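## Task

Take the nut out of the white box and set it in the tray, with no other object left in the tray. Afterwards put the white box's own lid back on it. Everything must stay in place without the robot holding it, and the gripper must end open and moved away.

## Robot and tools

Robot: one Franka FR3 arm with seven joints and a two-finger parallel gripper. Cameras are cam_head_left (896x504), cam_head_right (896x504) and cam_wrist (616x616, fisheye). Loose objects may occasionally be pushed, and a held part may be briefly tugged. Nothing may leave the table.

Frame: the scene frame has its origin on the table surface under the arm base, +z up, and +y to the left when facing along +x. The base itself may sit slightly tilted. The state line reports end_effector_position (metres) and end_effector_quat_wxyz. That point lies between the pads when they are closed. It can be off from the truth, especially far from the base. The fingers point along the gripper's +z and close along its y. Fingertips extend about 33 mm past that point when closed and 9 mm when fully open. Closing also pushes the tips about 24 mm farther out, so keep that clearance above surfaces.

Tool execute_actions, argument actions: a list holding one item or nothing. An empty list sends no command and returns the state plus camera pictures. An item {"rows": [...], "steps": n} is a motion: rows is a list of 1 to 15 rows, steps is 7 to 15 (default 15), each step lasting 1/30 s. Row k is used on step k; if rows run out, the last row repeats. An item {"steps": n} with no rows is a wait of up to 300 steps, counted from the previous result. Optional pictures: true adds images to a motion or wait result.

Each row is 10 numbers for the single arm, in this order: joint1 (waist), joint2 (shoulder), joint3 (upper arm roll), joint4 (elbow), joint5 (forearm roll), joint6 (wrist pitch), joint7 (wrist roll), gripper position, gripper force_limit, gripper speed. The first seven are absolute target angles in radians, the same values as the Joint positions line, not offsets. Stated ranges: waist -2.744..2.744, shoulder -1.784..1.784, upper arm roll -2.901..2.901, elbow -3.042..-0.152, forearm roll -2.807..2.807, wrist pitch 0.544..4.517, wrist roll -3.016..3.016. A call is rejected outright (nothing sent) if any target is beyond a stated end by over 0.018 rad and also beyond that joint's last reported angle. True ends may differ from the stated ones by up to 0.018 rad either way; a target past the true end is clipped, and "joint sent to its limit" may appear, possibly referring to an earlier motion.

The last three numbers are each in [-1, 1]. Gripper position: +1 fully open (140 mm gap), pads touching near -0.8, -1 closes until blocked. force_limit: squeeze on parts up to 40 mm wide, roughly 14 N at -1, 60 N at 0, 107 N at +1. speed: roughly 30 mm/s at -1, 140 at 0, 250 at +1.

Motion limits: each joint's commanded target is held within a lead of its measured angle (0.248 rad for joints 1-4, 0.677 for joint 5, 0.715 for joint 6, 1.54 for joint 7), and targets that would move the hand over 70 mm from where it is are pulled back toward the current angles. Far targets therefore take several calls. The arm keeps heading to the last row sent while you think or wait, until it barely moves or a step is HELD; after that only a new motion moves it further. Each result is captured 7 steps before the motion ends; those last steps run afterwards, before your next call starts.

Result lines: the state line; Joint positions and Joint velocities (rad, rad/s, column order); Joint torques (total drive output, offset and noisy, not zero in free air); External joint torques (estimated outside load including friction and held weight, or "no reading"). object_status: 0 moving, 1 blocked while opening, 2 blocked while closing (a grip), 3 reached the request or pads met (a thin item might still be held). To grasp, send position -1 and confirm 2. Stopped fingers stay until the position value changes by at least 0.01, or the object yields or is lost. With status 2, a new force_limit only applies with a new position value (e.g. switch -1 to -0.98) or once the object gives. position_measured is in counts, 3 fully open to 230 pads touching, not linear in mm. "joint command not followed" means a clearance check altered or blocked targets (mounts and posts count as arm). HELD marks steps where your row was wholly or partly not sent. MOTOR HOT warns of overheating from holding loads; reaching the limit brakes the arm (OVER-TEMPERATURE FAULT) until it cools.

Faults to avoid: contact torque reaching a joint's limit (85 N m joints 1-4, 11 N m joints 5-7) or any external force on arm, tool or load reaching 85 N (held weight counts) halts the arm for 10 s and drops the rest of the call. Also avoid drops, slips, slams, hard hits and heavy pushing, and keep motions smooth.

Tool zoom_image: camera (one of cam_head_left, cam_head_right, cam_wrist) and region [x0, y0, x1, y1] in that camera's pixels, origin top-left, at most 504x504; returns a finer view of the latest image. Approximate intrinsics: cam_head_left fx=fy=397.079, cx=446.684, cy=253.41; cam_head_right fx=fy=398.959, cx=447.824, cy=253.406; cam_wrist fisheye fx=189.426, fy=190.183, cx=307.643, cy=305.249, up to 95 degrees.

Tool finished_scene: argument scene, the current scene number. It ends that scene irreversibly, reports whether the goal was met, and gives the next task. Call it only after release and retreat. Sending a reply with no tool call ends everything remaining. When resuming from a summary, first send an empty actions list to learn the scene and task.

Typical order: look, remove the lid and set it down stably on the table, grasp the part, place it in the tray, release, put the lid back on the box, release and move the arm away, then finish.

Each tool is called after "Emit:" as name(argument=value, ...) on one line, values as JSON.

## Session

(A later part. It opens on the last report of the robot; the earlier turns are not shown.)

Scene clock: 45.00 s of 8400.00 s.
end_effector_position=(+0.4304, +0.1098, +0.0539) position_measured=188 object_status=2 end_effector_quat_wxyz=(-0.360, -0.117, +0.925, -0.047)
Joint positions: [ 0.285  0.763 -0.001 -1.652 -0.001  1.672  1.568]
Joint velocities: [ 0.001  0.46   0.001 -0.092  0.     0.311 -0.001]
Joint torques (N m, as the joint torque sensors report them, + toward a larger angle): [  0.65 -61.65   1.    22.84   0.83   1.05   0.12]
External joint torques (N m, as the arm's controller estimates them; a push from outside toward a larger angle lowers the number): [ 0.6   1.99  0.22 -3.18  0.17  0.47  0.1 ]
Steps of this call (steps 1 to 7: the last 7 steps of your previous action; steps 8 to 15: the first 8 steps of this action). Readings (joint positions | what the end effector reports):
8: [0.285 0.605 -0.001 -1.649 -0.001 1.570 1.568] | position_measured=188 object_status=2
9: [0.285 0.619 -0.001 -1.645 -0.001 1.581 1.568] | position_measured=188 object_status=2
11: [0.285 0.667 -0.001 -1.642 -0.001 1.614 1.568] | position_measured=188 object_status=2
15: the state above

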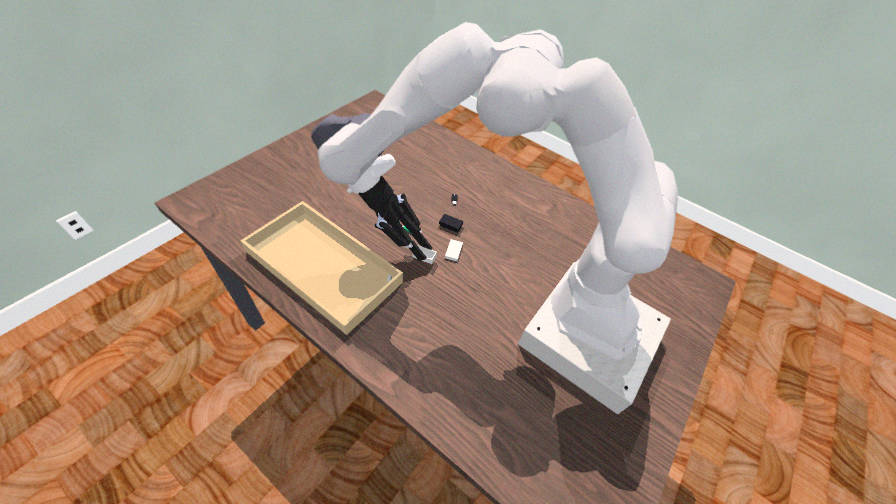

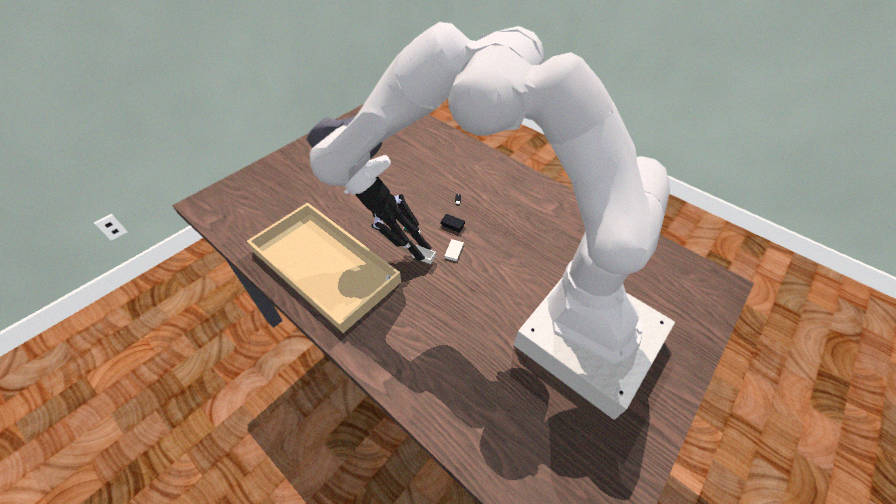

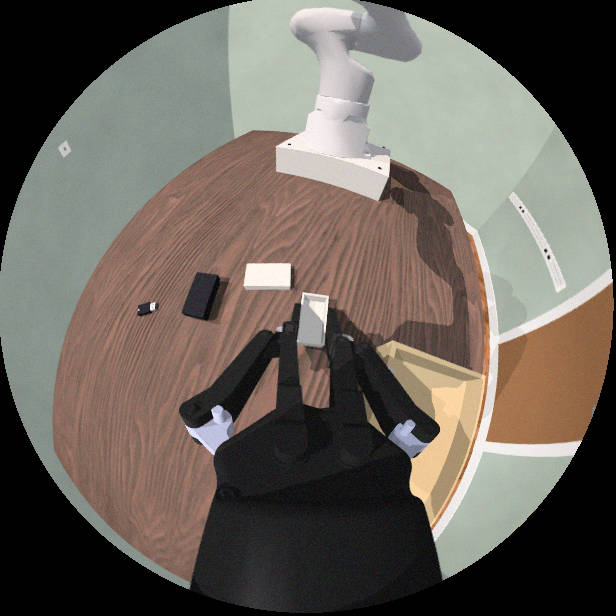

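Settle, release, lift out.

Emit:
execute_actions(actions=[{"rows":[[0.285,0.779,0,-1.65,0,1.729,1.571,-1,0,0],[0.285,0.779,0,-1.65,0,1.729,1.571,-1,0,0],[0.285,0.779,0,-1.65,0,1.729,1.571,-1,0,0],[0.285,0.779,0,-1.65,0,1.729,1.571,-1,0,0],[0.285,0.779,0,-1.65,0,1.729,1.571,-1,0,0],[0.285,0.779,0,-1.65,0,1.729,1.571,-1,0,0],[0.285,0.779,0,-1.65,0,1.729,1.571,-1,0,0],[0.285,0.779,0,-1.65,0,1.729,1.571,-1,0,0],[0.285,0.779,0,-1.65,0,1.729,1.571,-1,0,0],[0.285,0.779,0,-1.65,0,1.729,1.571,-1,0,0],[0.285,0.779,0,-1.65,0,1.729,1.571,-1,0,0],[0.285,0.779,0,-1.65,0,1.729,1.571,-0.2,0,0]]}])

Emit:
execute_actions(actions=[{"rows":[[0.285,0.779,0,-1.65,0,1.729,1.571,-0.2,0,0],[0.285,0.779,0,-1.65,0,1.729,1.571,-0.2,0,0],[0.285,0.779,0,-1.65,0,1.729,1.571,-0.2,0,0],[0.285,0.55,0,-1.65,0,1.5,1.571,-0.2,0,0]]}])

Emit:
execute_actions(actions=[{"rows":[[0.2,0.2,0,-2.2,0,2.3,0.6,-0.2,0,0]]}])

Emit:
execute_actions(actions=[{"rows":[[0.1,-0.07,0,-2.82,0,2.75,-0.19,-0.2,-0.5,0]]}])

Emit:
execute_actions(actions=[{"rows":[[0.1,-0.07,0,-2.82,0,2.75,-0.19,-0.2,-0.5,0]]}])

Emit:
execute_actions(actions=[{"rows":[[0.1,-0.03,0,-2.82,0,2.79,-0.19,-0.2,-0.5,0],[0.1,0.0,0,-2.82,0,2.82,-0.19,-0.2,-0.5,0],[0.1,0.03,0,-2.818,0,2.85,-0.19,-0.2,-0.5,0],[0.1,0.06,0,-2.815,0,2.875,-0.19,-0.2,-0.5,0]]}], pictures=true)

Scene clock: 46.27 s of 8400.00 s.
end_effector_position=(+0.4403, +0.1123, +0.0386) position_measured=188 object_status=2 end_effector_quat_wxyz=(-0.342, -0.118, +0.931, -0.045)
Joint positions: [ 0.285  0.78  -0.001 -1.652 -0.001  1.727  1.568]
Joint velocities: [ 0.    -0.001  0.001  0.     0.     0.001 -0.001]
Joint torques (N m, as the joint torque sensors report them, + toward a larger angle): [  1.18 -48.43   0.99  17.83   0.81   0.7    0.04]
External joint torques (N m, as the arm's controller estimates them; a push from outside toward a larger angle lowers the number): [ 1.15  0.04  0.31 -0.8   0.27  0.43  0.03]
Steps of this call (steps 1 to 7: the last 7 steps of your previous action; steps 8 to 30: the robot went on to your last target; steps 31 to 38: the first 8 steps of this action). Readings (joint positions | what the end effector reports):
31: [0.285 0.780 -0.001 -1.652 -0.001 1.726 1.568] | position_measured=188 object_status=2
32: [0.285 0.780 -0.001 -1.652 -0.001 1.727 1.568] | position_measured=188 object_status=2
34: [0.285 0.780 -0.001 -1.652 -0.001 1.727 1.568] | position_measured=188 object_status=2
38: the state above

Scene clock: 46.77 s of 8400.00 s.
end_effector_position=(+0.4494, +0.1149, +0.1096) position_measured=154 object_status=0 end_effector_quat_wxyz=(-0.331, -0.119, +0.935, -0.043)
Joint positions: [ 0.285  0.651 -0.001 -1.66  -0.001  1.629  1.568]
Joint velocities: [-0.001 -1.002 -0.001  0.087 -0.001 -0.621  0.001]
Joint torques (N m, as the joint torque sensors report them, + toward a larger angle): [  0.72 -43.94   0.73  19.79   0.82   0.23   0.06]
External joint torques (N m, as the arm's controller estimates them; a push from outside toward a larger angle lowers the number): [ 0.91 -0.71  0.29  0.75  0.23 -0.39  0.04]
Steps of this call (steps 1 to 7: the last 7 steps of your previous action; steps 8 to 15: the first 8 steps of this action). Readings (joint positions | what the end effector reports):
8: [0.285 0.780 -0.001 -1.652 -0.001 1.727 1.568] | position_measured=159 object_status=0
9: [0.285 0.780 -0.001 -1.652 -0.001 1.727 1.568] | position_measured=155 object_status=0
11: [0.285 0.771 -0.001 -1.657 -0.001 1.711 1.568] | position_measured=154 object_status=0
15: the state above

Scene clock: 47.27 s of 8400.00 s.
end_effector_position=(+0.4987, +0.0949, +0.1806) position_measured=154 object_status=3 end_effector_quat_wxyz=(-0.135, -0.281, +0.950, +0.012)
Joint positions: [ 0.219  0.261  0.001 -2.004 -0.001  1.991  1.184]
Joint velocities: [-0.277 -1.218 -0.055 -2.034  0.001  1.866 -1.921]
Joint torques (N m, as the joint torque sensors report them, + toward a larger angle): [  2.12 -13.92   1.88  13.59   0.8    2.    -0.58]
External joint torques (N m, as the arm's controller estimates them; a push from outside toward a larger angle lowers the number): [-1.09 -1.83 -1.02 -2.32  0.28  0.78 -0.6 ]
Steps of this call (steps 1 to 7: the last 7 steps of your previous action; steps 8 to 15: the first 8 steps of this action). Readings (joint positions | what the end effector reports):
8: [0.281 0.526 0.002 -1.671 -0.001 1.575 1.536] | position_measured=154 object_status=3
9: [0.274 0.501 0.003 -1.705 -0.001 1.624 1.498] | position_measured=154 object_status=3
11: [0.258 0.439 0.003 -1.775 -0.001 1.725 1.418] | position_measured=154 object_status=3
15: the state above

Scene clock: 47.77 s of 8400.00 s.
end_effector_position=(+0.4260, +0.0292, +0.1286) position_measured=154 object_status=3 end_effector_quat_wxyz=(+0.004, -0.601, +0.799, -0.004)
Joint positions: [ 0.106 -0.059 -0.005 -2.647 -0.     2.598  0.349]
Joint velocities: [-0.064 -0.081 -0.001 -1.476 -0.     0.592 -1.26 ]
Joint torques (N m, as the joint torque sensors report them, + toward a larger angle): [  1.6  -25.05   1.59  21.82   0.62   3.83  -0.36]
External joint torques (N m, as the arm's controller estimates them; a push from outside toward a larger angle lowers the number): [-0.93 -1.57 -1.33 -2.39  0.39  0.65 -0.36]
Steps of this call (steps 1 to 7: the last 7 steps of your previous action; steps 8 to 15: the first 8 steps of this action). Readings (joint positions | what the end effector reports):
8: [0.193 0.187 0.003 -2.224 -0.000 2.264 0.820] | position_measured=154 object_status=3
9: [0.180 0.146 0.005 -2.272 -0.000 2.312 0.759] | position_measured=154 object_status=3
11: [0.145 0.041 0.005 -2.397 -0.000 2.439 0.599] | position_measured=154 object_status=3
15: the state above

Scene clock: 48.27 s of 8400.00 s.
end_effector_position=(+0.3676, +0.0253, +0.0873) position_measured=154 object_status=3 end_effector_quat_wxyz=(+0.004, +0.759, -0.652, -0.002)
Joint positions: [ 0.103 -0.068 -0.001 -2.818 -0.     2.739 -0.082]
Joint velocities: [-0.001 -0.     0.001 -0.002  0.001  0.053 -0.346]
Joint torques (N m, as the joint torque sensors report them, + toward a larger angle): [ -0.75 -21.83   0.59  13.74   0.53   2.82  -0.54]
External joint torques (N m, as the arm's controller estimates them; a push from outside toward a larger angle lowers the number): [-0.66 -0.56  0.75 -2.21  0.21  0.37 -0.54]
Steps of this call (steps 1 to 7: the last 7 steps of your previous action; steps 8 to 15: the first 8 steps of this action). Readings (joint positions | what the end effector reports):
8: [0.103 -0.065 -0.001 -2.816 -0.000 2.712 0.038] | position_measured=154 object_status=3
9: [0.103 -0.066 -0.001 -2.817 -0.000 2.718 0.015] | position_measured=154 object_status=3
11: [0.103 -0.068 -0.001 -2.817 -0.000 2.728 -0.025] | position_measured=154 object_status=3
15: the state above

Scene clock: 48.77 s of 8400.00 s.
end_effector_position=(+0.3579, +0.0245, +0.0512) position_measured=154 object_status=3 end_effector_quat_wxyz=(+0.012, +0.785, -0.619, -0.011)
Joint positions: [ 0.103  0.053 -0.001 -2.817 -0.     2.835 -0.167]
Joint velocities: [ 0.     0.132  0.001  0.     0.     0.21  -0.067]
Joint torques (N m, as the joint torque sensors report them, + toward a larger angle): [ -0.69 -24.19   0.34  14.17   0.44   3.25  -0.2 ]
External joint torques (N m, as the arm's controller estimates them; a push from outside toward a larger angle lowers the number): [-0.63  2.41  0.34 -1.71  0.23  0.5  -0.2 ]
Steps of this call (steps 1 to 7: the last 7 steps of your previous action; steps 8 to 15: the first 8 steps of this action). Readings (joint positions | what the end effector reports):
8: [0.103 -0.063 -0.001 -2.817 -0.000 2.752 -0.143] | position_measured=154 object_status=3
9: [0.103 -0.049 -0.001 -2.816 -0.000 2.764 -0.148] | position_measured=154 object_status=3
11: [0.103 -0.003 -0.001 -2.816 -0.000 2.795 -0.155] | position_measured=154 object_status=3
15: the state above

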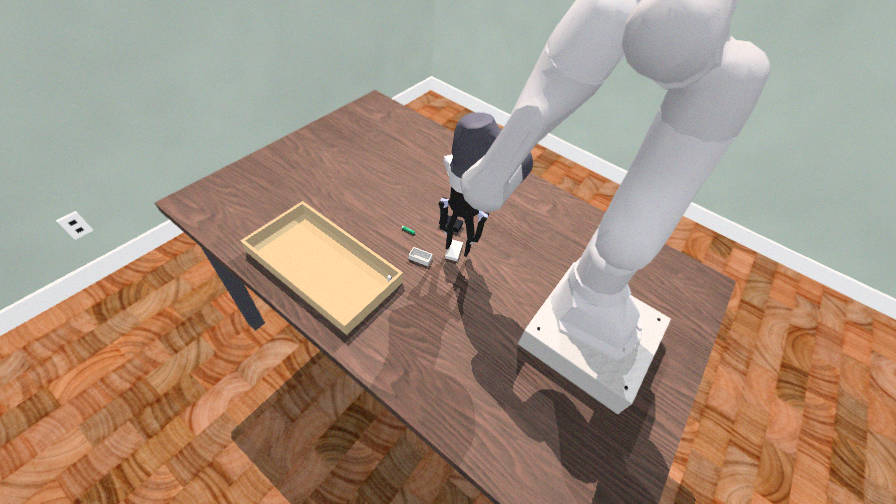

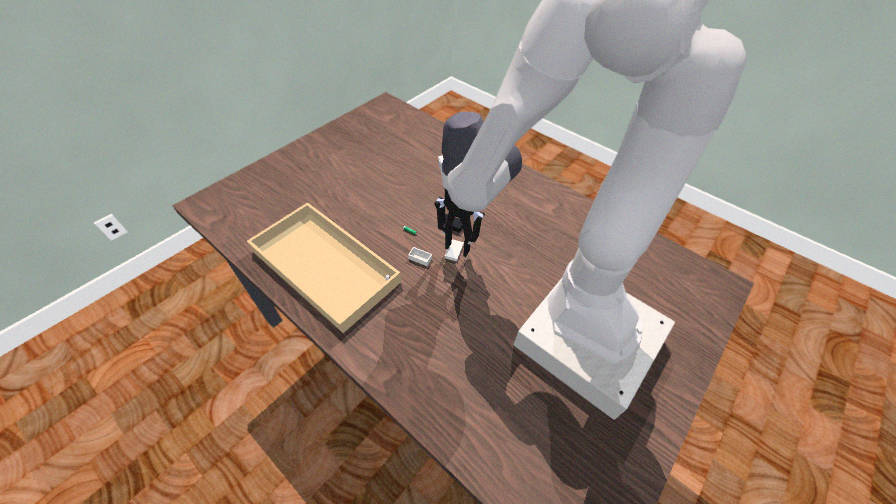

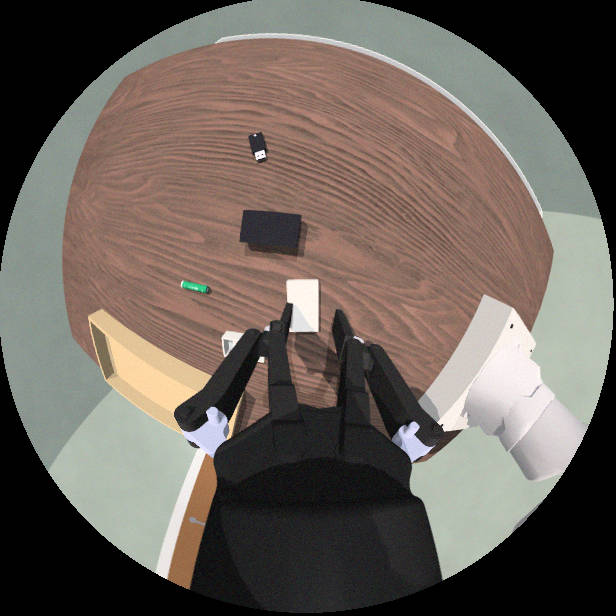

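Emit:
execute_actions(actions=[{"rows":[[0.1,0.06,0,-2.815,0,2.875,-0.19,-0.2,-0.5,0]]}], pictures=true)

Emit:
zoom_image(camera="cam_wrist", region=[250, 250, 380, 380])

Scene clock: 49.27 s of 8400.00 s.
end_effector_position=(+0.3672, +0.0252, +0.0521) position_measured=154 object_status=3 end_effector_quat_wxyz=(+0.002, +0.790, -0.613, -0.000)
Joint positions: [ 0.103  0.058 -0.001 -2.817 -0.     2.871 -0.183]
Joint velocities: [-0.    -0.    -0.    -0.001 -0.     0.012 -0.013]
Joint torques (N m, as the joint torque sensors report them, + toward a larger angle): [ -0.23 -22.73   0.54  13.97   0.42   2.79  -0.18]
External joint torques (N m, as the arm's controller estimates them; a push from outside toward a larger angle lowers the number): [-0.1   0.76  0.61  0.24  0.2   0.3  -0.18]
Steps of this call (steps 1 to 7: the last 7 steps of your previous action; steps 8 to 15: the first 8 steps of this action). Readings (joint positions | what the end effector reports):
8: [0.103 0.058 -0.001 -2.817 -0.000 2.865 -0.178] | position_measured=154 object_status=3
9: [0.103 0.058 -0.001 -2.817 -0.000 2.866 -0.179] | position_measured=154 object_status=3
11: [0.103 0.058 -0.001 -2.817 -0.000 2.868 -0.181] | position_measured=154 object_status=3
15: the state above

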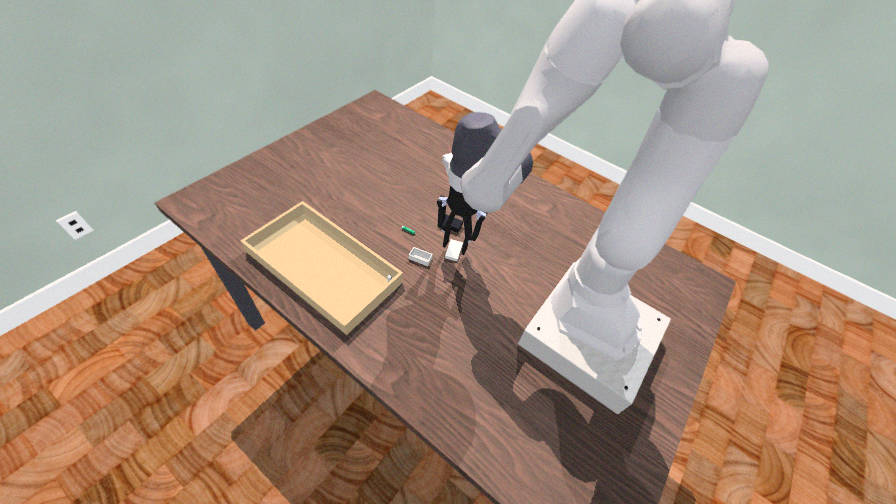

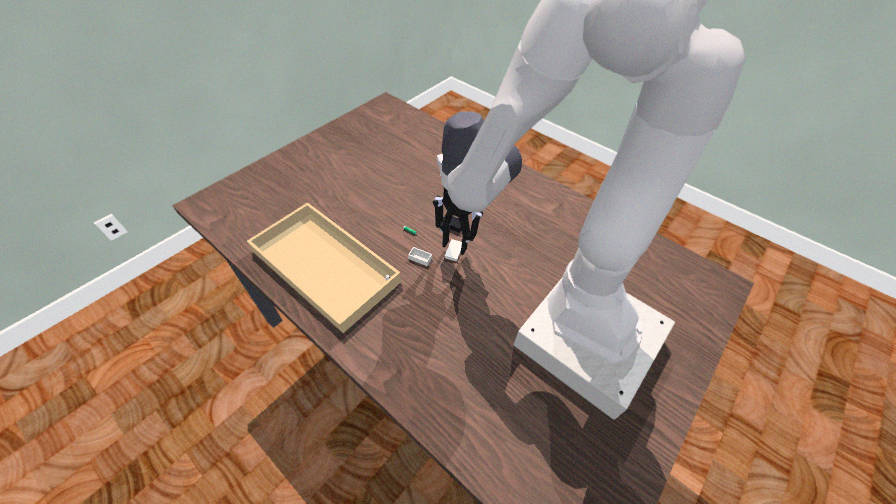

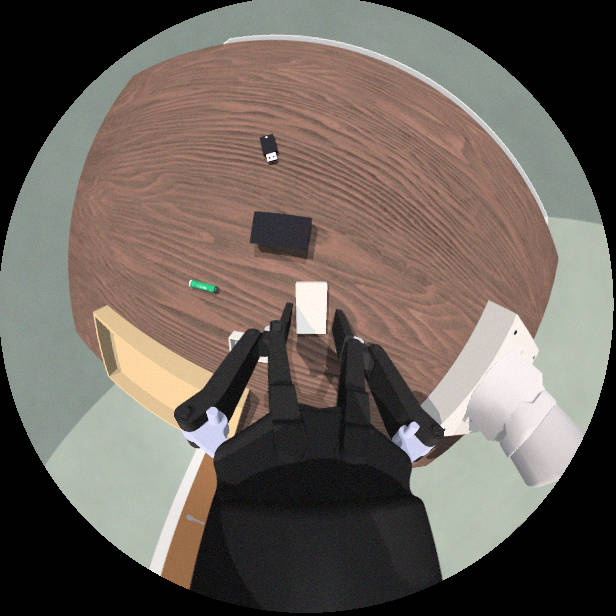

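Region (250, 250, 380, 380) of cam_wrist's 616x616 image, scaled by 3.877, with more detail than that image has.

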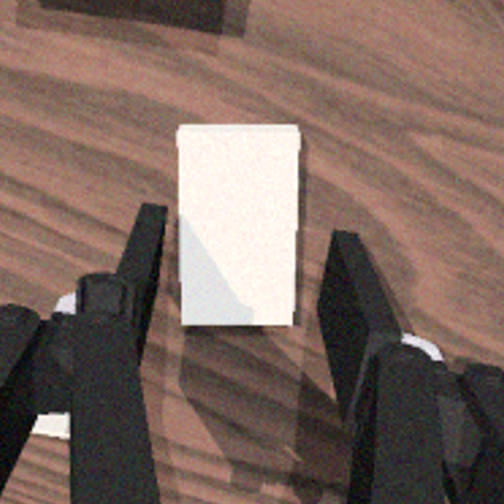

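Good. Lower slowly, grip, lift.

Emit:
execute_actions(actions=[{"rows":[[0.1,0.075,0,-2.813,0,2.89,-0.19,-0.2,-0.5,0],[0.1,0.09,0,-2.811,0,2.905,-0.19,-0.2,-0.5,0],[0.1,0.105,0,-2.81,0,2.917,-0.19,-0.2,-0.5,0],[0.1,0.105,0,-2.81,0,2.917,-0.19,-0.2,-0.5,0],[0.1,0.105,0,-2.81,0,2.917,-0.19,-0.2,-0.5,0],[0.1,0.105,0,-2.81,0,2.917,-0.19,-0.2,-0.5,0],[0.1,0.105,0,-2.81,0,2.917,-0.19,-0.2,-0.5,0],[0.1,0.105,0,-2.81,0,2.917,-0.19,-0.2,-0.5,0],[0.1,0.105,0,-2.81,0,2.917,-0.19,-0.2,-0.5,0],[0.1,0.105,0,-2.81,0,2.917,-0.19,-0.2,-0.5,0],[0.1,0.105,0,-2.81,0,2.917,-0.19,-1,-0.5,0]]}])

Emit:
execute_actions(actions=[{"rows":[[0.1,0.105,0,-2.81,0,2.917,-0.19,-1,-0.5,0]]}])

Emit:
execute_actions(actions=[{"rows":[[0.1,0.09,0,-2.81,0,2.9,-0.19,-1,-0.5,0],[0.1,0.06,0,-2.81,0,2.87,-0.19,-1,-0.5,0],[0.1,0.02,0,-2.81,0,2.83,-0.19,-1,-0.5,0],[0.1,-0.03,0,-2.81,0,2.78,-0.19,-1,-0.5,0],[0.1,-0.07,0,-2.81,0,2.74,-0.19,-1,-0.5,0]]}])

Emit:
execute_actions(actions=[{"rows":[[0.2,-0.01,0,-2.71,0,2.7,0.7,-1,-0.5,0],[0.2,-0.01,0,-2.71,0,2.7,0.7,-1,-0.5,0],[0.2,-0.01,0,-2.71,0,2.7,0.7,-1,-0.5,0],[0.2,-0.01,0,-2.71,0,2.7,0.7,-1,-0.5,0],[0.285,0.07,0,-2.6,0,2.67,1.571,-1,-0.5,0]]}])

Emit:
execute_actions(actions=[{"rows":[[0.285,0.07,0,-2.6,0,2.67,1.571,-1,-0.5,0]]}])

Emit:
execute_actions(actions=[{"rows":[[0.285,0.13,0,-2.6,0,2.73,1.571,-1,-0.5,0]]}], pictures=true)

Emit:
zoom_image(camera="cam_wrist", region=[250, 250, 380, 380])

Emit:
zoom_image(camera="cam_head_left", region=[380, 200, 480, 290])

Scene clock: 50.33 s of 8400.00 s.
end_effector_position=(+0.3648, +0.0250, +0.0400) position_measured=154 object_status=3 end_effector_quat_wxyz=(+0.004, +0.791, -0.611, -0.003)
Joint positions: [ 0.103  0.102 -0.001 -2.812 -0.     2.903 -0.187]
Joint velocities: [ 0.002  0.032 -0.001  0.    -0.001  0.065 -0.   ]
Joint torques (N m, as the joint torque sensors report them, + toward a larger angle): [ -0.47 -23.85   0.5   12.8    0.37   2.99  -0.22]
External joint torques (N m, as the arm's controller estimates them; a push from outside toward a larger angle lowers the number): [-0.42  1.17  0.46 -0.7   0.19  0.43 -0.22]
Steps of this call (steps 1 to 7: the last 7 steps of your previous action; steps 8 to 15: the robot went on to your last target; steps 16 to 24: nothing new was sent; steps 25 to 32: the first 8 steps of this action). Readings (joint positions | what the end effector reports):
25: [0.103 0.061 -0.001 -2.816 -0.000 2.875 -0.186] | position_measured=154 object_status=3
26: [0.103 0.067 -0.001 -2.815 -0.000 2.880 -0.186] | position_measured=154 object_status=3
28: [0.103 0.086 -0.001 -2.812 -0.000 2.891 -0.187] | position_measured=154 object_status=3
32: the state above

Scene clock: 50.83 s of 8400.00 s.
end_effector_position=(+0.3683, +0.0252, +0.0407) position_measured=180 object_status=0 end_effector_quat_wxyz=(+0.001, +0.791, -0.611, +0.001)
Joint positions: [ 0.103  0.103 -0.001 -2.812 -0.     2.914 -0.187]
Joint velocities: [ 0.001  0.001  0.001 -0.001  0.     0.004  0.   ]
Joint torques (N m, as the joint torque sensors report them, + toward a larger angle): [ -1.02 -22.9   -0.12  12.55   0.43   2.85  -0.25]
External joint torques (N m, as the arm's controller estimates them; a push from outside toward a larger angle lowers the number): [-1.02  1.39 -0.21 -0.5   0.25  0.34 -0.25]
Steps of this call (steps 1 to 7: the last 7 steps of your previous action; steps 8 to 15: the first 8 steps of this action). Readings (joint positions | what the end effector reports):
8: [0.103 0.103 -0.001 -2.812 -0.000 2.912 -0.187] | position_measured=180 object_status=0
9: [0.103 0.103 -0.001 -2.812 -0.000 2.913 -0.187] | position_measured=180 object_status=0
11: [0.103 0.103 -0.001 -2.812 -0.000 2.913 -0.187] | position_measured=180 object_status=0
15: the state above

Scene clock: 51.33 s of 8400.00 s.
end_effector_position=(+0.3895, +0.0268, +0.0905) position_measured=180 object_status=2 end_effector_quat_wxyz=(-0.016, +0.791, -0.611, +0.020)
Joint positions: [ 0.102 -0.052 -0.001 -2.808 -0.     2.805 -0.187]
Joint velocities: [ 0.001 -0.346 -0.001  0.037 -0.001 -0.333 -0.   ]
Joint torques (N m, as the joint torque sensors report them, + toward a larger angle): [ -0.57 -16.3    0.69  11.34   0.49   1.17  -0.16]
External joint torques (N m, as the arm's controller estimates them; a push from outside toward a larger angle lowers the number): [-0.45 -2.22  0.87  0.25  0.16 -0.44 -0.16]
Steps of this call (steps 1 to 7: the last 7 steps of your previous action; steps 8 to 15: the first 8 steps of this action). Readings (joint positions | what the end effector reports):
8: [0.103 0.102 -0.001 -2.812 -0.000 2.912 -0.187] | position_measured=180 object_status=2
9: [0.103 0.094 -0.001 -2.812 -0.000 2.905 -0.187] | position_measured=180 object_status=2
11: [0.102 0.051 -0.001 -2.814 -0.000 2.873 -0.187] | position_measured=180 object_status=2
15: the state above

Scene clock: 51.83 s of 8400.00 s.
end_effector_position=(+0.4277, +0.1004, +0.0979) position_measured=180 object_status=2 end_effector_quat_wxyz=(+0.011, -0.558, +0.830, -0.006)
Joint positions: [ 0.262  0.05   0.001 -2.627  0.     2.699  0.616]
Joint velocities: [ 0.368  0.253  0.065  0.374  0.    -0.139  3.148]
Joint torques (N m, as the joint torque sensors report them, + toward a larger angle): [ -3.98 -26.46  -4.57  12.71   0.35   1.54   0.73]
External joint torques (N m, as the arm's controller estimates them; a push from outside toward a larger angle lowers the number): [ 1.41  1.38  0.57 -0.79 -0.3  -0.41  0.76]
Steps of this call (steps 1 to 7: the last 7 steps of your previous action; steps 8 to 15: the first 8 steps of this action). Readings (joint positions | what the end effector reports):
8: [0.119 -0.056 -0.007 -2.791 0.000 2.747 -0.113] | position_measured=180 object_status=2
9: [0.143 -0.039 -0.007 -2.764 0.000 2.739 -0.029] | position_measured=180 object_status=2
11: [0.177 -0.023 -0.001 -2.732 0.000 2.728 0.113] | position_measured=180 object_status=2
15: the state above

Scene clock: 52.33 s of 8400.00 s.
end_effector_position=(+0.4269, +0.1094, +0.0956) position_measured=180 object_status=2 end_effector_quat_wxyz=(+0.002, -0.217, +0.976, -0.001)
Joint positions: [ 0.282  0.068  0.001 -2.602  0.     2.674  1.384]
Joint velocities: [-0.    -0.    -0.001 -0.001 -0.001 -0.009  0.607]
Joint torques (N m, as the joint torque sensors report them, + toward a larger angle): [  2.26 -26.28  -1.67  16.95   0.46   2.14   0.04]
External joint torques (N m, as the arm's controller estimates them; a push from outside toward a larger angle lowers the number): [ 2.38  1.09 -1.62 -0.32  0.09 -0.3   0.05]
Steps of this call (steps 1 to 7: the last 7 steps of your previous action; steps 8 to 15: the first 8 steps of this action). Readings (joint positions | what the end effector reports):
8: [0.282 0.068 0.002 -2.603 0.000 2.678 1.172] | position_measured=180 object_status=2
9: [0.282 0.068 0.002 -2.603 0.000 2.677 1.213] | position_measured=180 object_status=2
11: [0.282 0.068 0.001 -2.602 0.000 2.676 1.283] | position_measured=180 object_status=2
15: the state above

Scene clock: 52.83 s of 8400.00 s.
end_effector_position=(+0.4218, +0.1081, +0.0733) position_measured=180 object_status=2 end_effector_quat_wxyz=(-0.006, -0.144, +0.990, -0.002)
Joint positions: [ 0.282  0.129  0.001 -2.601  0.     2.715  1.532]
Joint velocities: [ 0.     0.011 -0.001 -0.001  0.001  0.072  0.119]
Joint torques (N m, as the joint torque sensors report them, + toward a larger angle): [  2.09 -28.47  -1.66  15.65   0.35   3.02   0.1 ]
External joint torques (N m, as the arm's controller estimates them; a push from outside toward a larger angle lowers the number): [ 2.17  0.6  -1.71 -1.09  0.02  0.58  0.1 ]
Steps of this call (steps 1 to 7: the last 7 steps of your previous action; steps 8 to 15: the first 8 steps of this action). Readings (joint positions | what the end effector reports):
8: [0.282 0.076 0.001 -2.600 0.000 2.682 1.491] | position_measured=180 object_status=2
9: [0.282 0.092 0.001 -2.598 0.000 2.691 1.499] | position_measured=180 object_status=2
11: [0.282 0.116 0.001 -2.599 0.000 2.702 1.513] | position_measured=180 object_status=2
15: the state above

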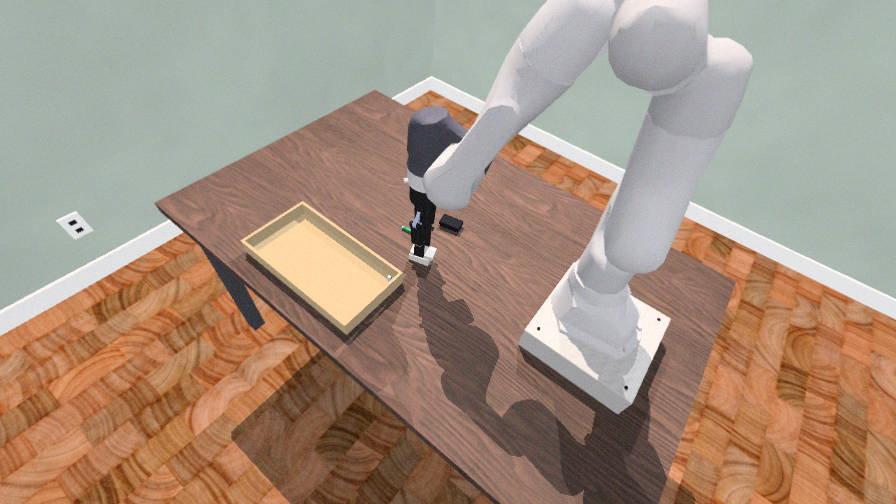

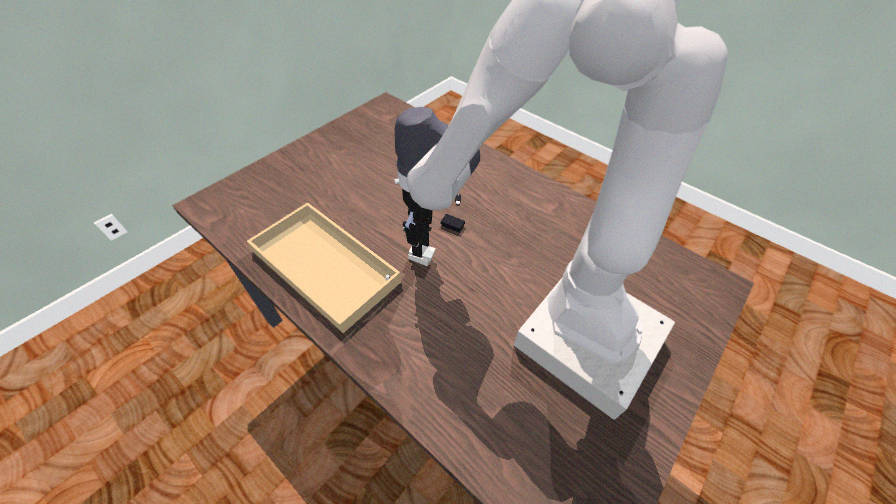

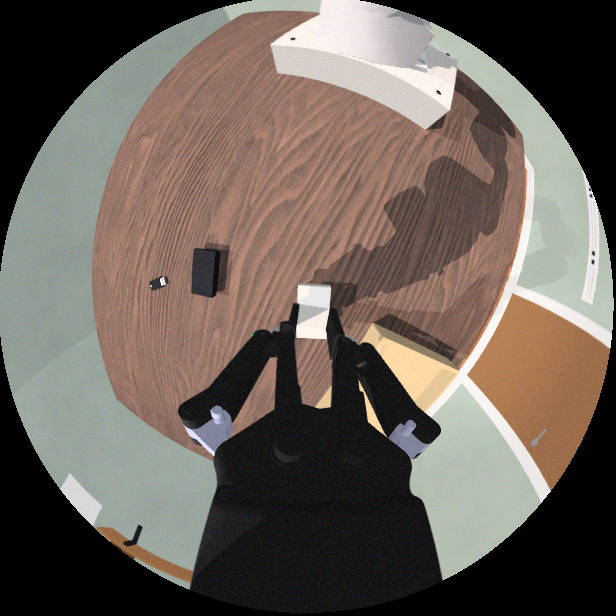

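Region (250, 250, 380, 380) of cam_wrist's 616x616 image, scaled by 3.877, with more detail than that image has.

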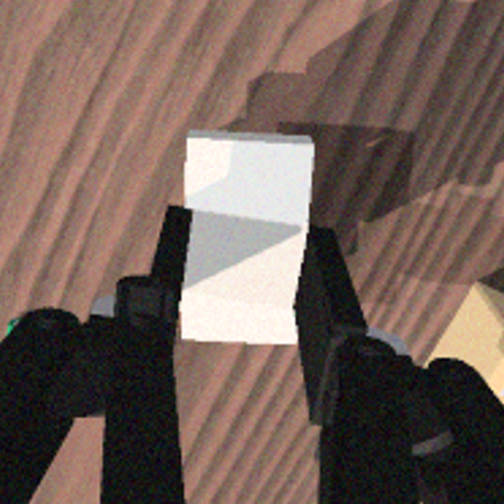

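Region (380, 200, 480, 290) of cam_head_left's 896x504 image, scaled by 5.040, with more detail than that image has; it fills the top 454 rows of this view, and the rest is white.

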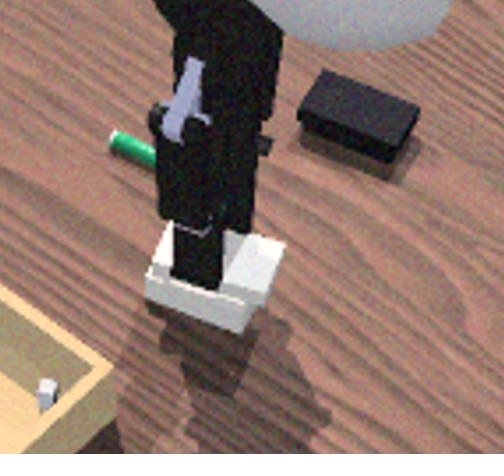

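Emit:
execute_actions(actions=[{"rows":[[0.285,0.15,0,-2.588,0,2.738,1.571,-1,-0.5,0],[0.285,0.17,0,-2.588,0,2.758,1.571,-1,-0.5,0],[0.285,0.18,0,-2.588,0,2.768,1.571,-1,-0.5,0]]}])

Emit:
execute_actions(actions=[{"rows":[[0.285,0.18,0,-2.588,0,2.768,1.571,-1,-0.5,0]]}], pictures=true)

Emit:
zoom_image(camera="cam_head_left", region=[390, 220, 460, 285])

Emit:
zoom_image(camera="cam_head_right", region=[390, 220, 460, 285])

Scene clock: 53.83 s of 8400.00 s.
end_effector_position=(+0.4260, +0.1091, +0.0602) position_measured=180 object_status=2 end_effector_quat_wxyz=(-0.004, -0.127, +0.992, -0.002)
Joint positions: [ 0.282  0.174  0.001 -2.59   0.     2.755  1.567]
Joint velocities: [-0.001  0.008  0.     0.018 -0.     0.068  0.005]
Joint torques (N m, as the joint torque sensors report them, + toward a larger angle): [  1.85 -25.77  -0.97  13.81   0.35   2.8    0.28]
External joint torques (N m, as the arm's controller estimates them; a push from outside toward a larger angle lowers the number): [ 1.95  3.42 -1.01 -1.61  0.04  0.57  0.27]
Steps of this call (steps 1 to 7: the last 7 steps of your previous action; steps 8 to 22: the robot went on to your last target; steps 23 to 30: the first 8 steps of this action). Readings (joint positions | what the end effector reports):
23: [0.282 0.132 0.001 -2.598 0.000 2.728 1.565] | position_measured=180 object_status=2
24: [0.282 0.140 0.001 -2.594 0.000 2.733 1.565] | position_measured=180 object_status=2
26: [0.282 0.160 0.001 -2.590 0.000 2.744 1.566] | position_measured=180 object_status=2
30: the state above

Scene clock: 54.33 s of 8400.00 s.
end_effector_position=(+0.4284, +0.1097, +0.0601) position_measured=180 object_status=2 end_effector_quat_wxyz=(+0.000, -0.126, +0.992, -0.001)
Joint positions: [ 0.282  0.176  0.001 -2.589  0.     2.765  1.568]
Joint velocities: [ 0.001  0.002 -0.    -0.001 -0.001  0.003  0.001]
Joint torques (N m, as the joint torque sensors report them, + toward a larger angle): [  2.18 -26.9   -1.36  15.66   0.48   2.88   0.03]
External joint torques (N m, as the arm's controller estimates them; a push from outside toward a larger angle lowers the number): [ 2.16  2.38 -1.55  0.04  0.18  0.48  0.03]
Steps of this call (steps 1 to 7: the last 7 steps of your previous action; steps 8 to 15: the first 8 steps of this action). Readings (joint positions | what the end effector reports):
8: [0.282 0.176 0.001 -2.589 0.000 2.763 1.567] | position_measured=180 object_status=2
9: [0.282 0.176 0.001 -2.589 0.000 2.764 1.567] | position_measured=180 object_status=2
11: [0.282 0.176 0.001 -2.589 0.000 2.764 1.568] | position_measured=180 object_status=2
15: the state above

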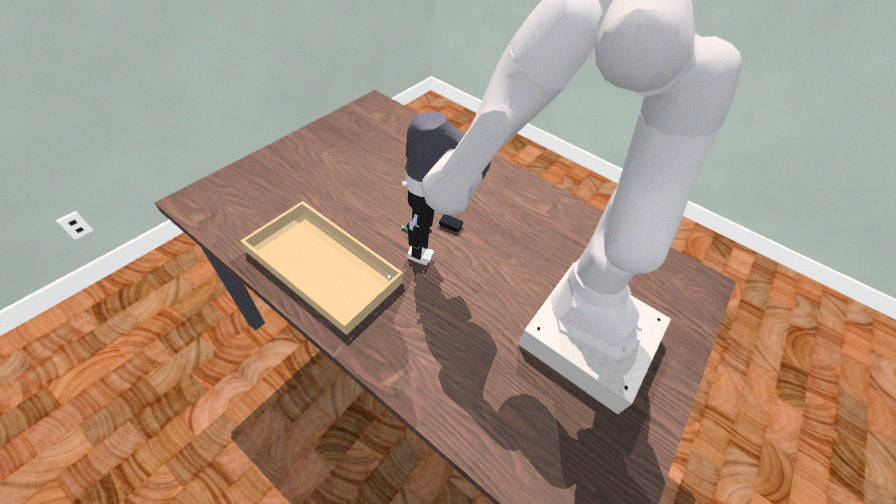

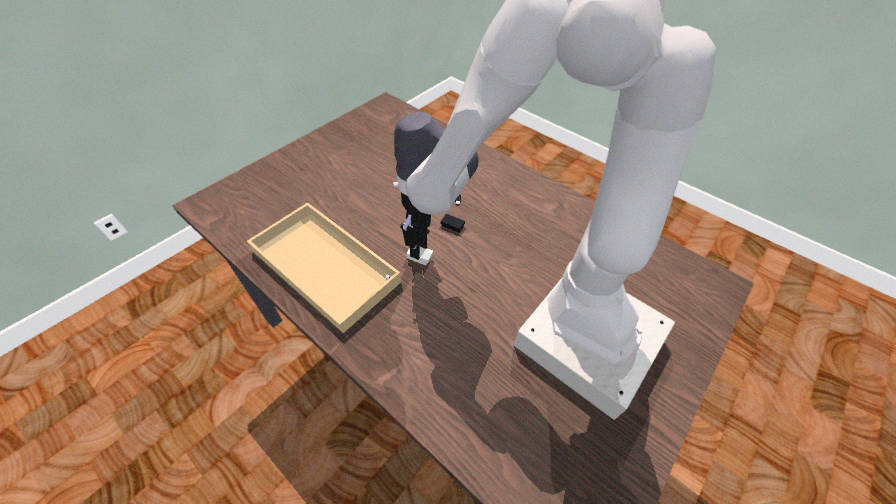

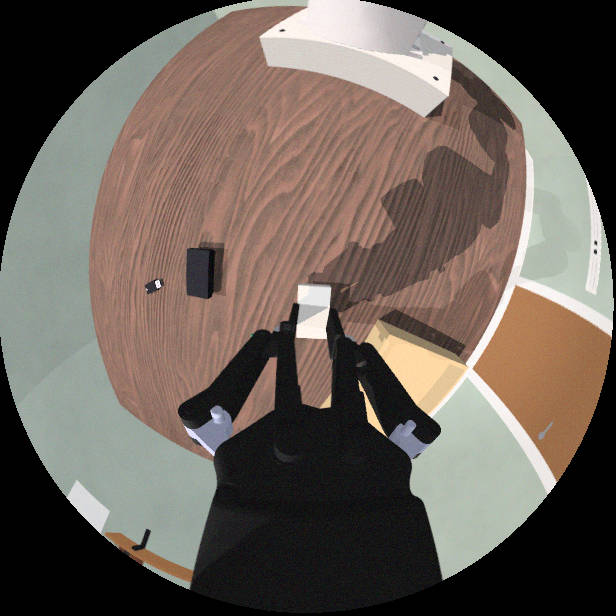

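Region (390, 220, 460, 285) of cam_head_left's 896x504 image, scaled by 7.200, with more detail than that image has; it fills the top 468 rows of this view, and the rest is white.

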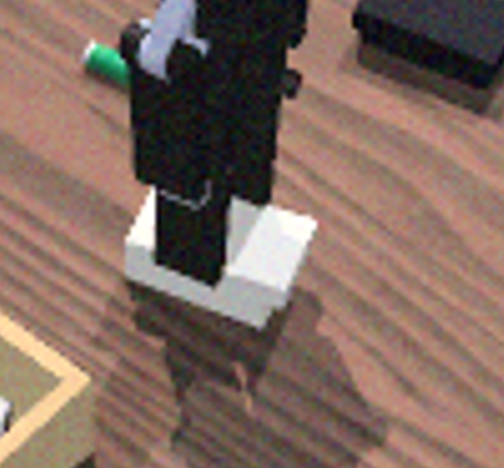

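Region (390, 220, 460, 285) of cam_head_right's 896x504 image, scaled by 7.200, with more detail than that image has; it fills the top 468 rows of this view, and the rest is white.

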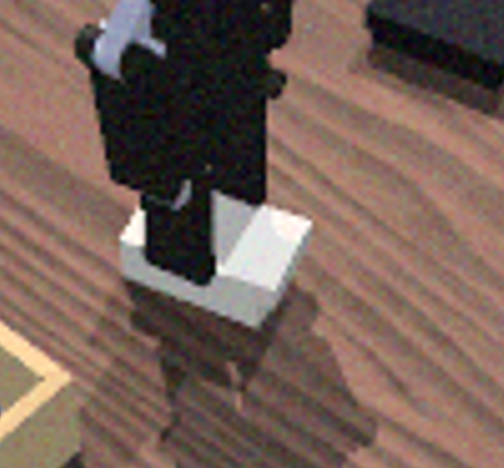

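Emit:
execute_actions(actions=[{"rows":[[0.285,0.186,0,-2.588,0,2.774,1.571,-1,-0.5,0],[0.285,0.192,0,-2.588,0,2.78,1.571,-1,-0.5,0],[0.285,0.198,0,-2.588,0,2.786,1.571,-1,-0.5,0]]}], pictures=true)

Emit:
zoom_image(camera="cam_head_left", region=[390, 220, 460, 285])

Scene clock: 55.10 s of 8400.00 s.
end_effector_position=(+0.4327, +0.1108, +0.0593) position_measured=180 object_status=2 end_effector_quat_wxyz=(+0.006, -0.126, +0.992, -0.001)
Joint positions: [ 0.283  0.184  0.001 -2.586  0.     2.779  1.568]
Joint velocities: [0.    0.009 0.001 0.003 0.    0.031 0.   ]
Joint torques (N m, as the joint torque sensors report them, + toward a larger angle): [  2.23 -20.31  -0.71  13.17   0.33   2.83   0.07]
External joint torques (N m, as the arm's controller estimates them; a push from outside toward a larger angle lowers the number): [ 2.26  9.27 -0.87 -2.41  0.03  0.4   0.07]
Steps of this call (steps 1 to 7: the last 7 steps of your previous action; steps 8 to 15: the robot went on to your last target; steps 16 to 23: the first 8 steps of this action). Readings (joint positions | what the end effector reports):
16: [0.282 0.177 0.001 -2.589 0.000 2.766 1.568] | position_measured=180 object_status=2
17: [0.283 0.179 0.001 -2.588 0.000 2.768 1.568] | position_measured=180 object_status=2
19: [0.283 0.181 0.001 -2.587 0.000 2.773 1.568] | position_measured=180 object_status=2
23: the state above

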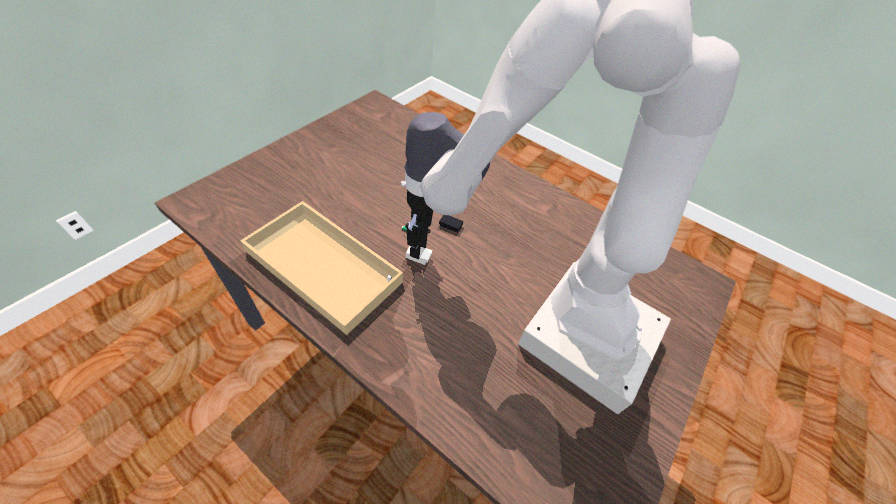

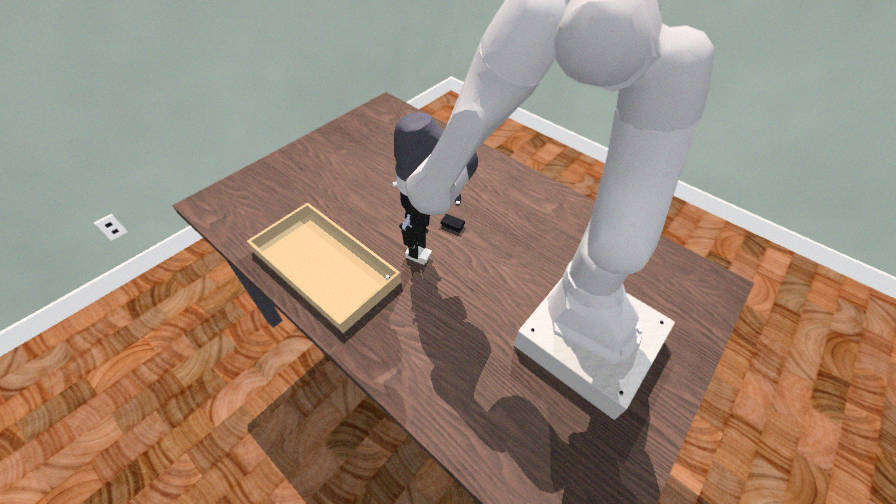

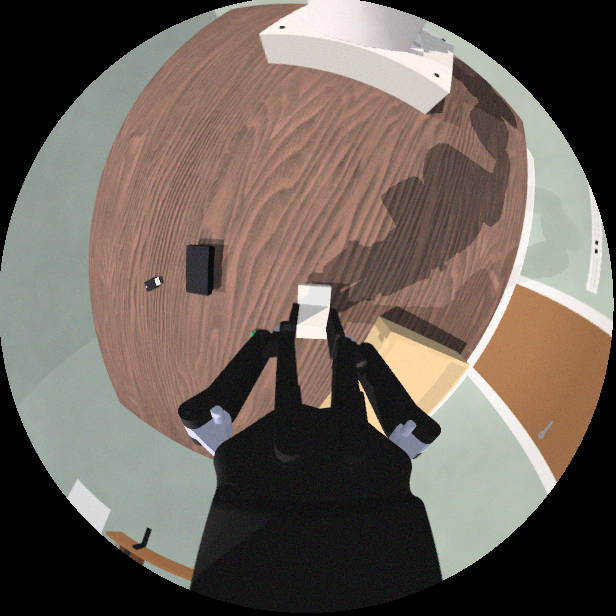

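Region (390, 220, 460, 285) of cam_head_left's 896x504 image, scaled by 7.200, with more detail than that image has; it fills the top 468 rows of this view, and the rest is white.

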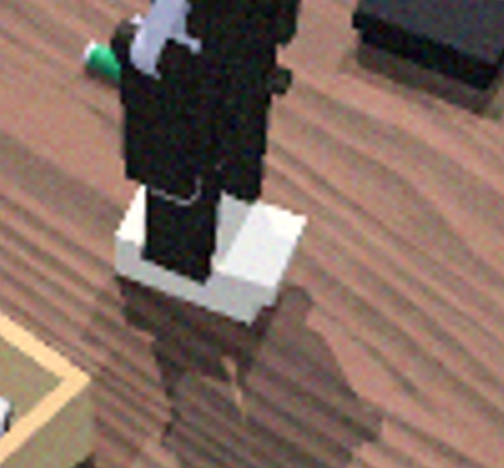

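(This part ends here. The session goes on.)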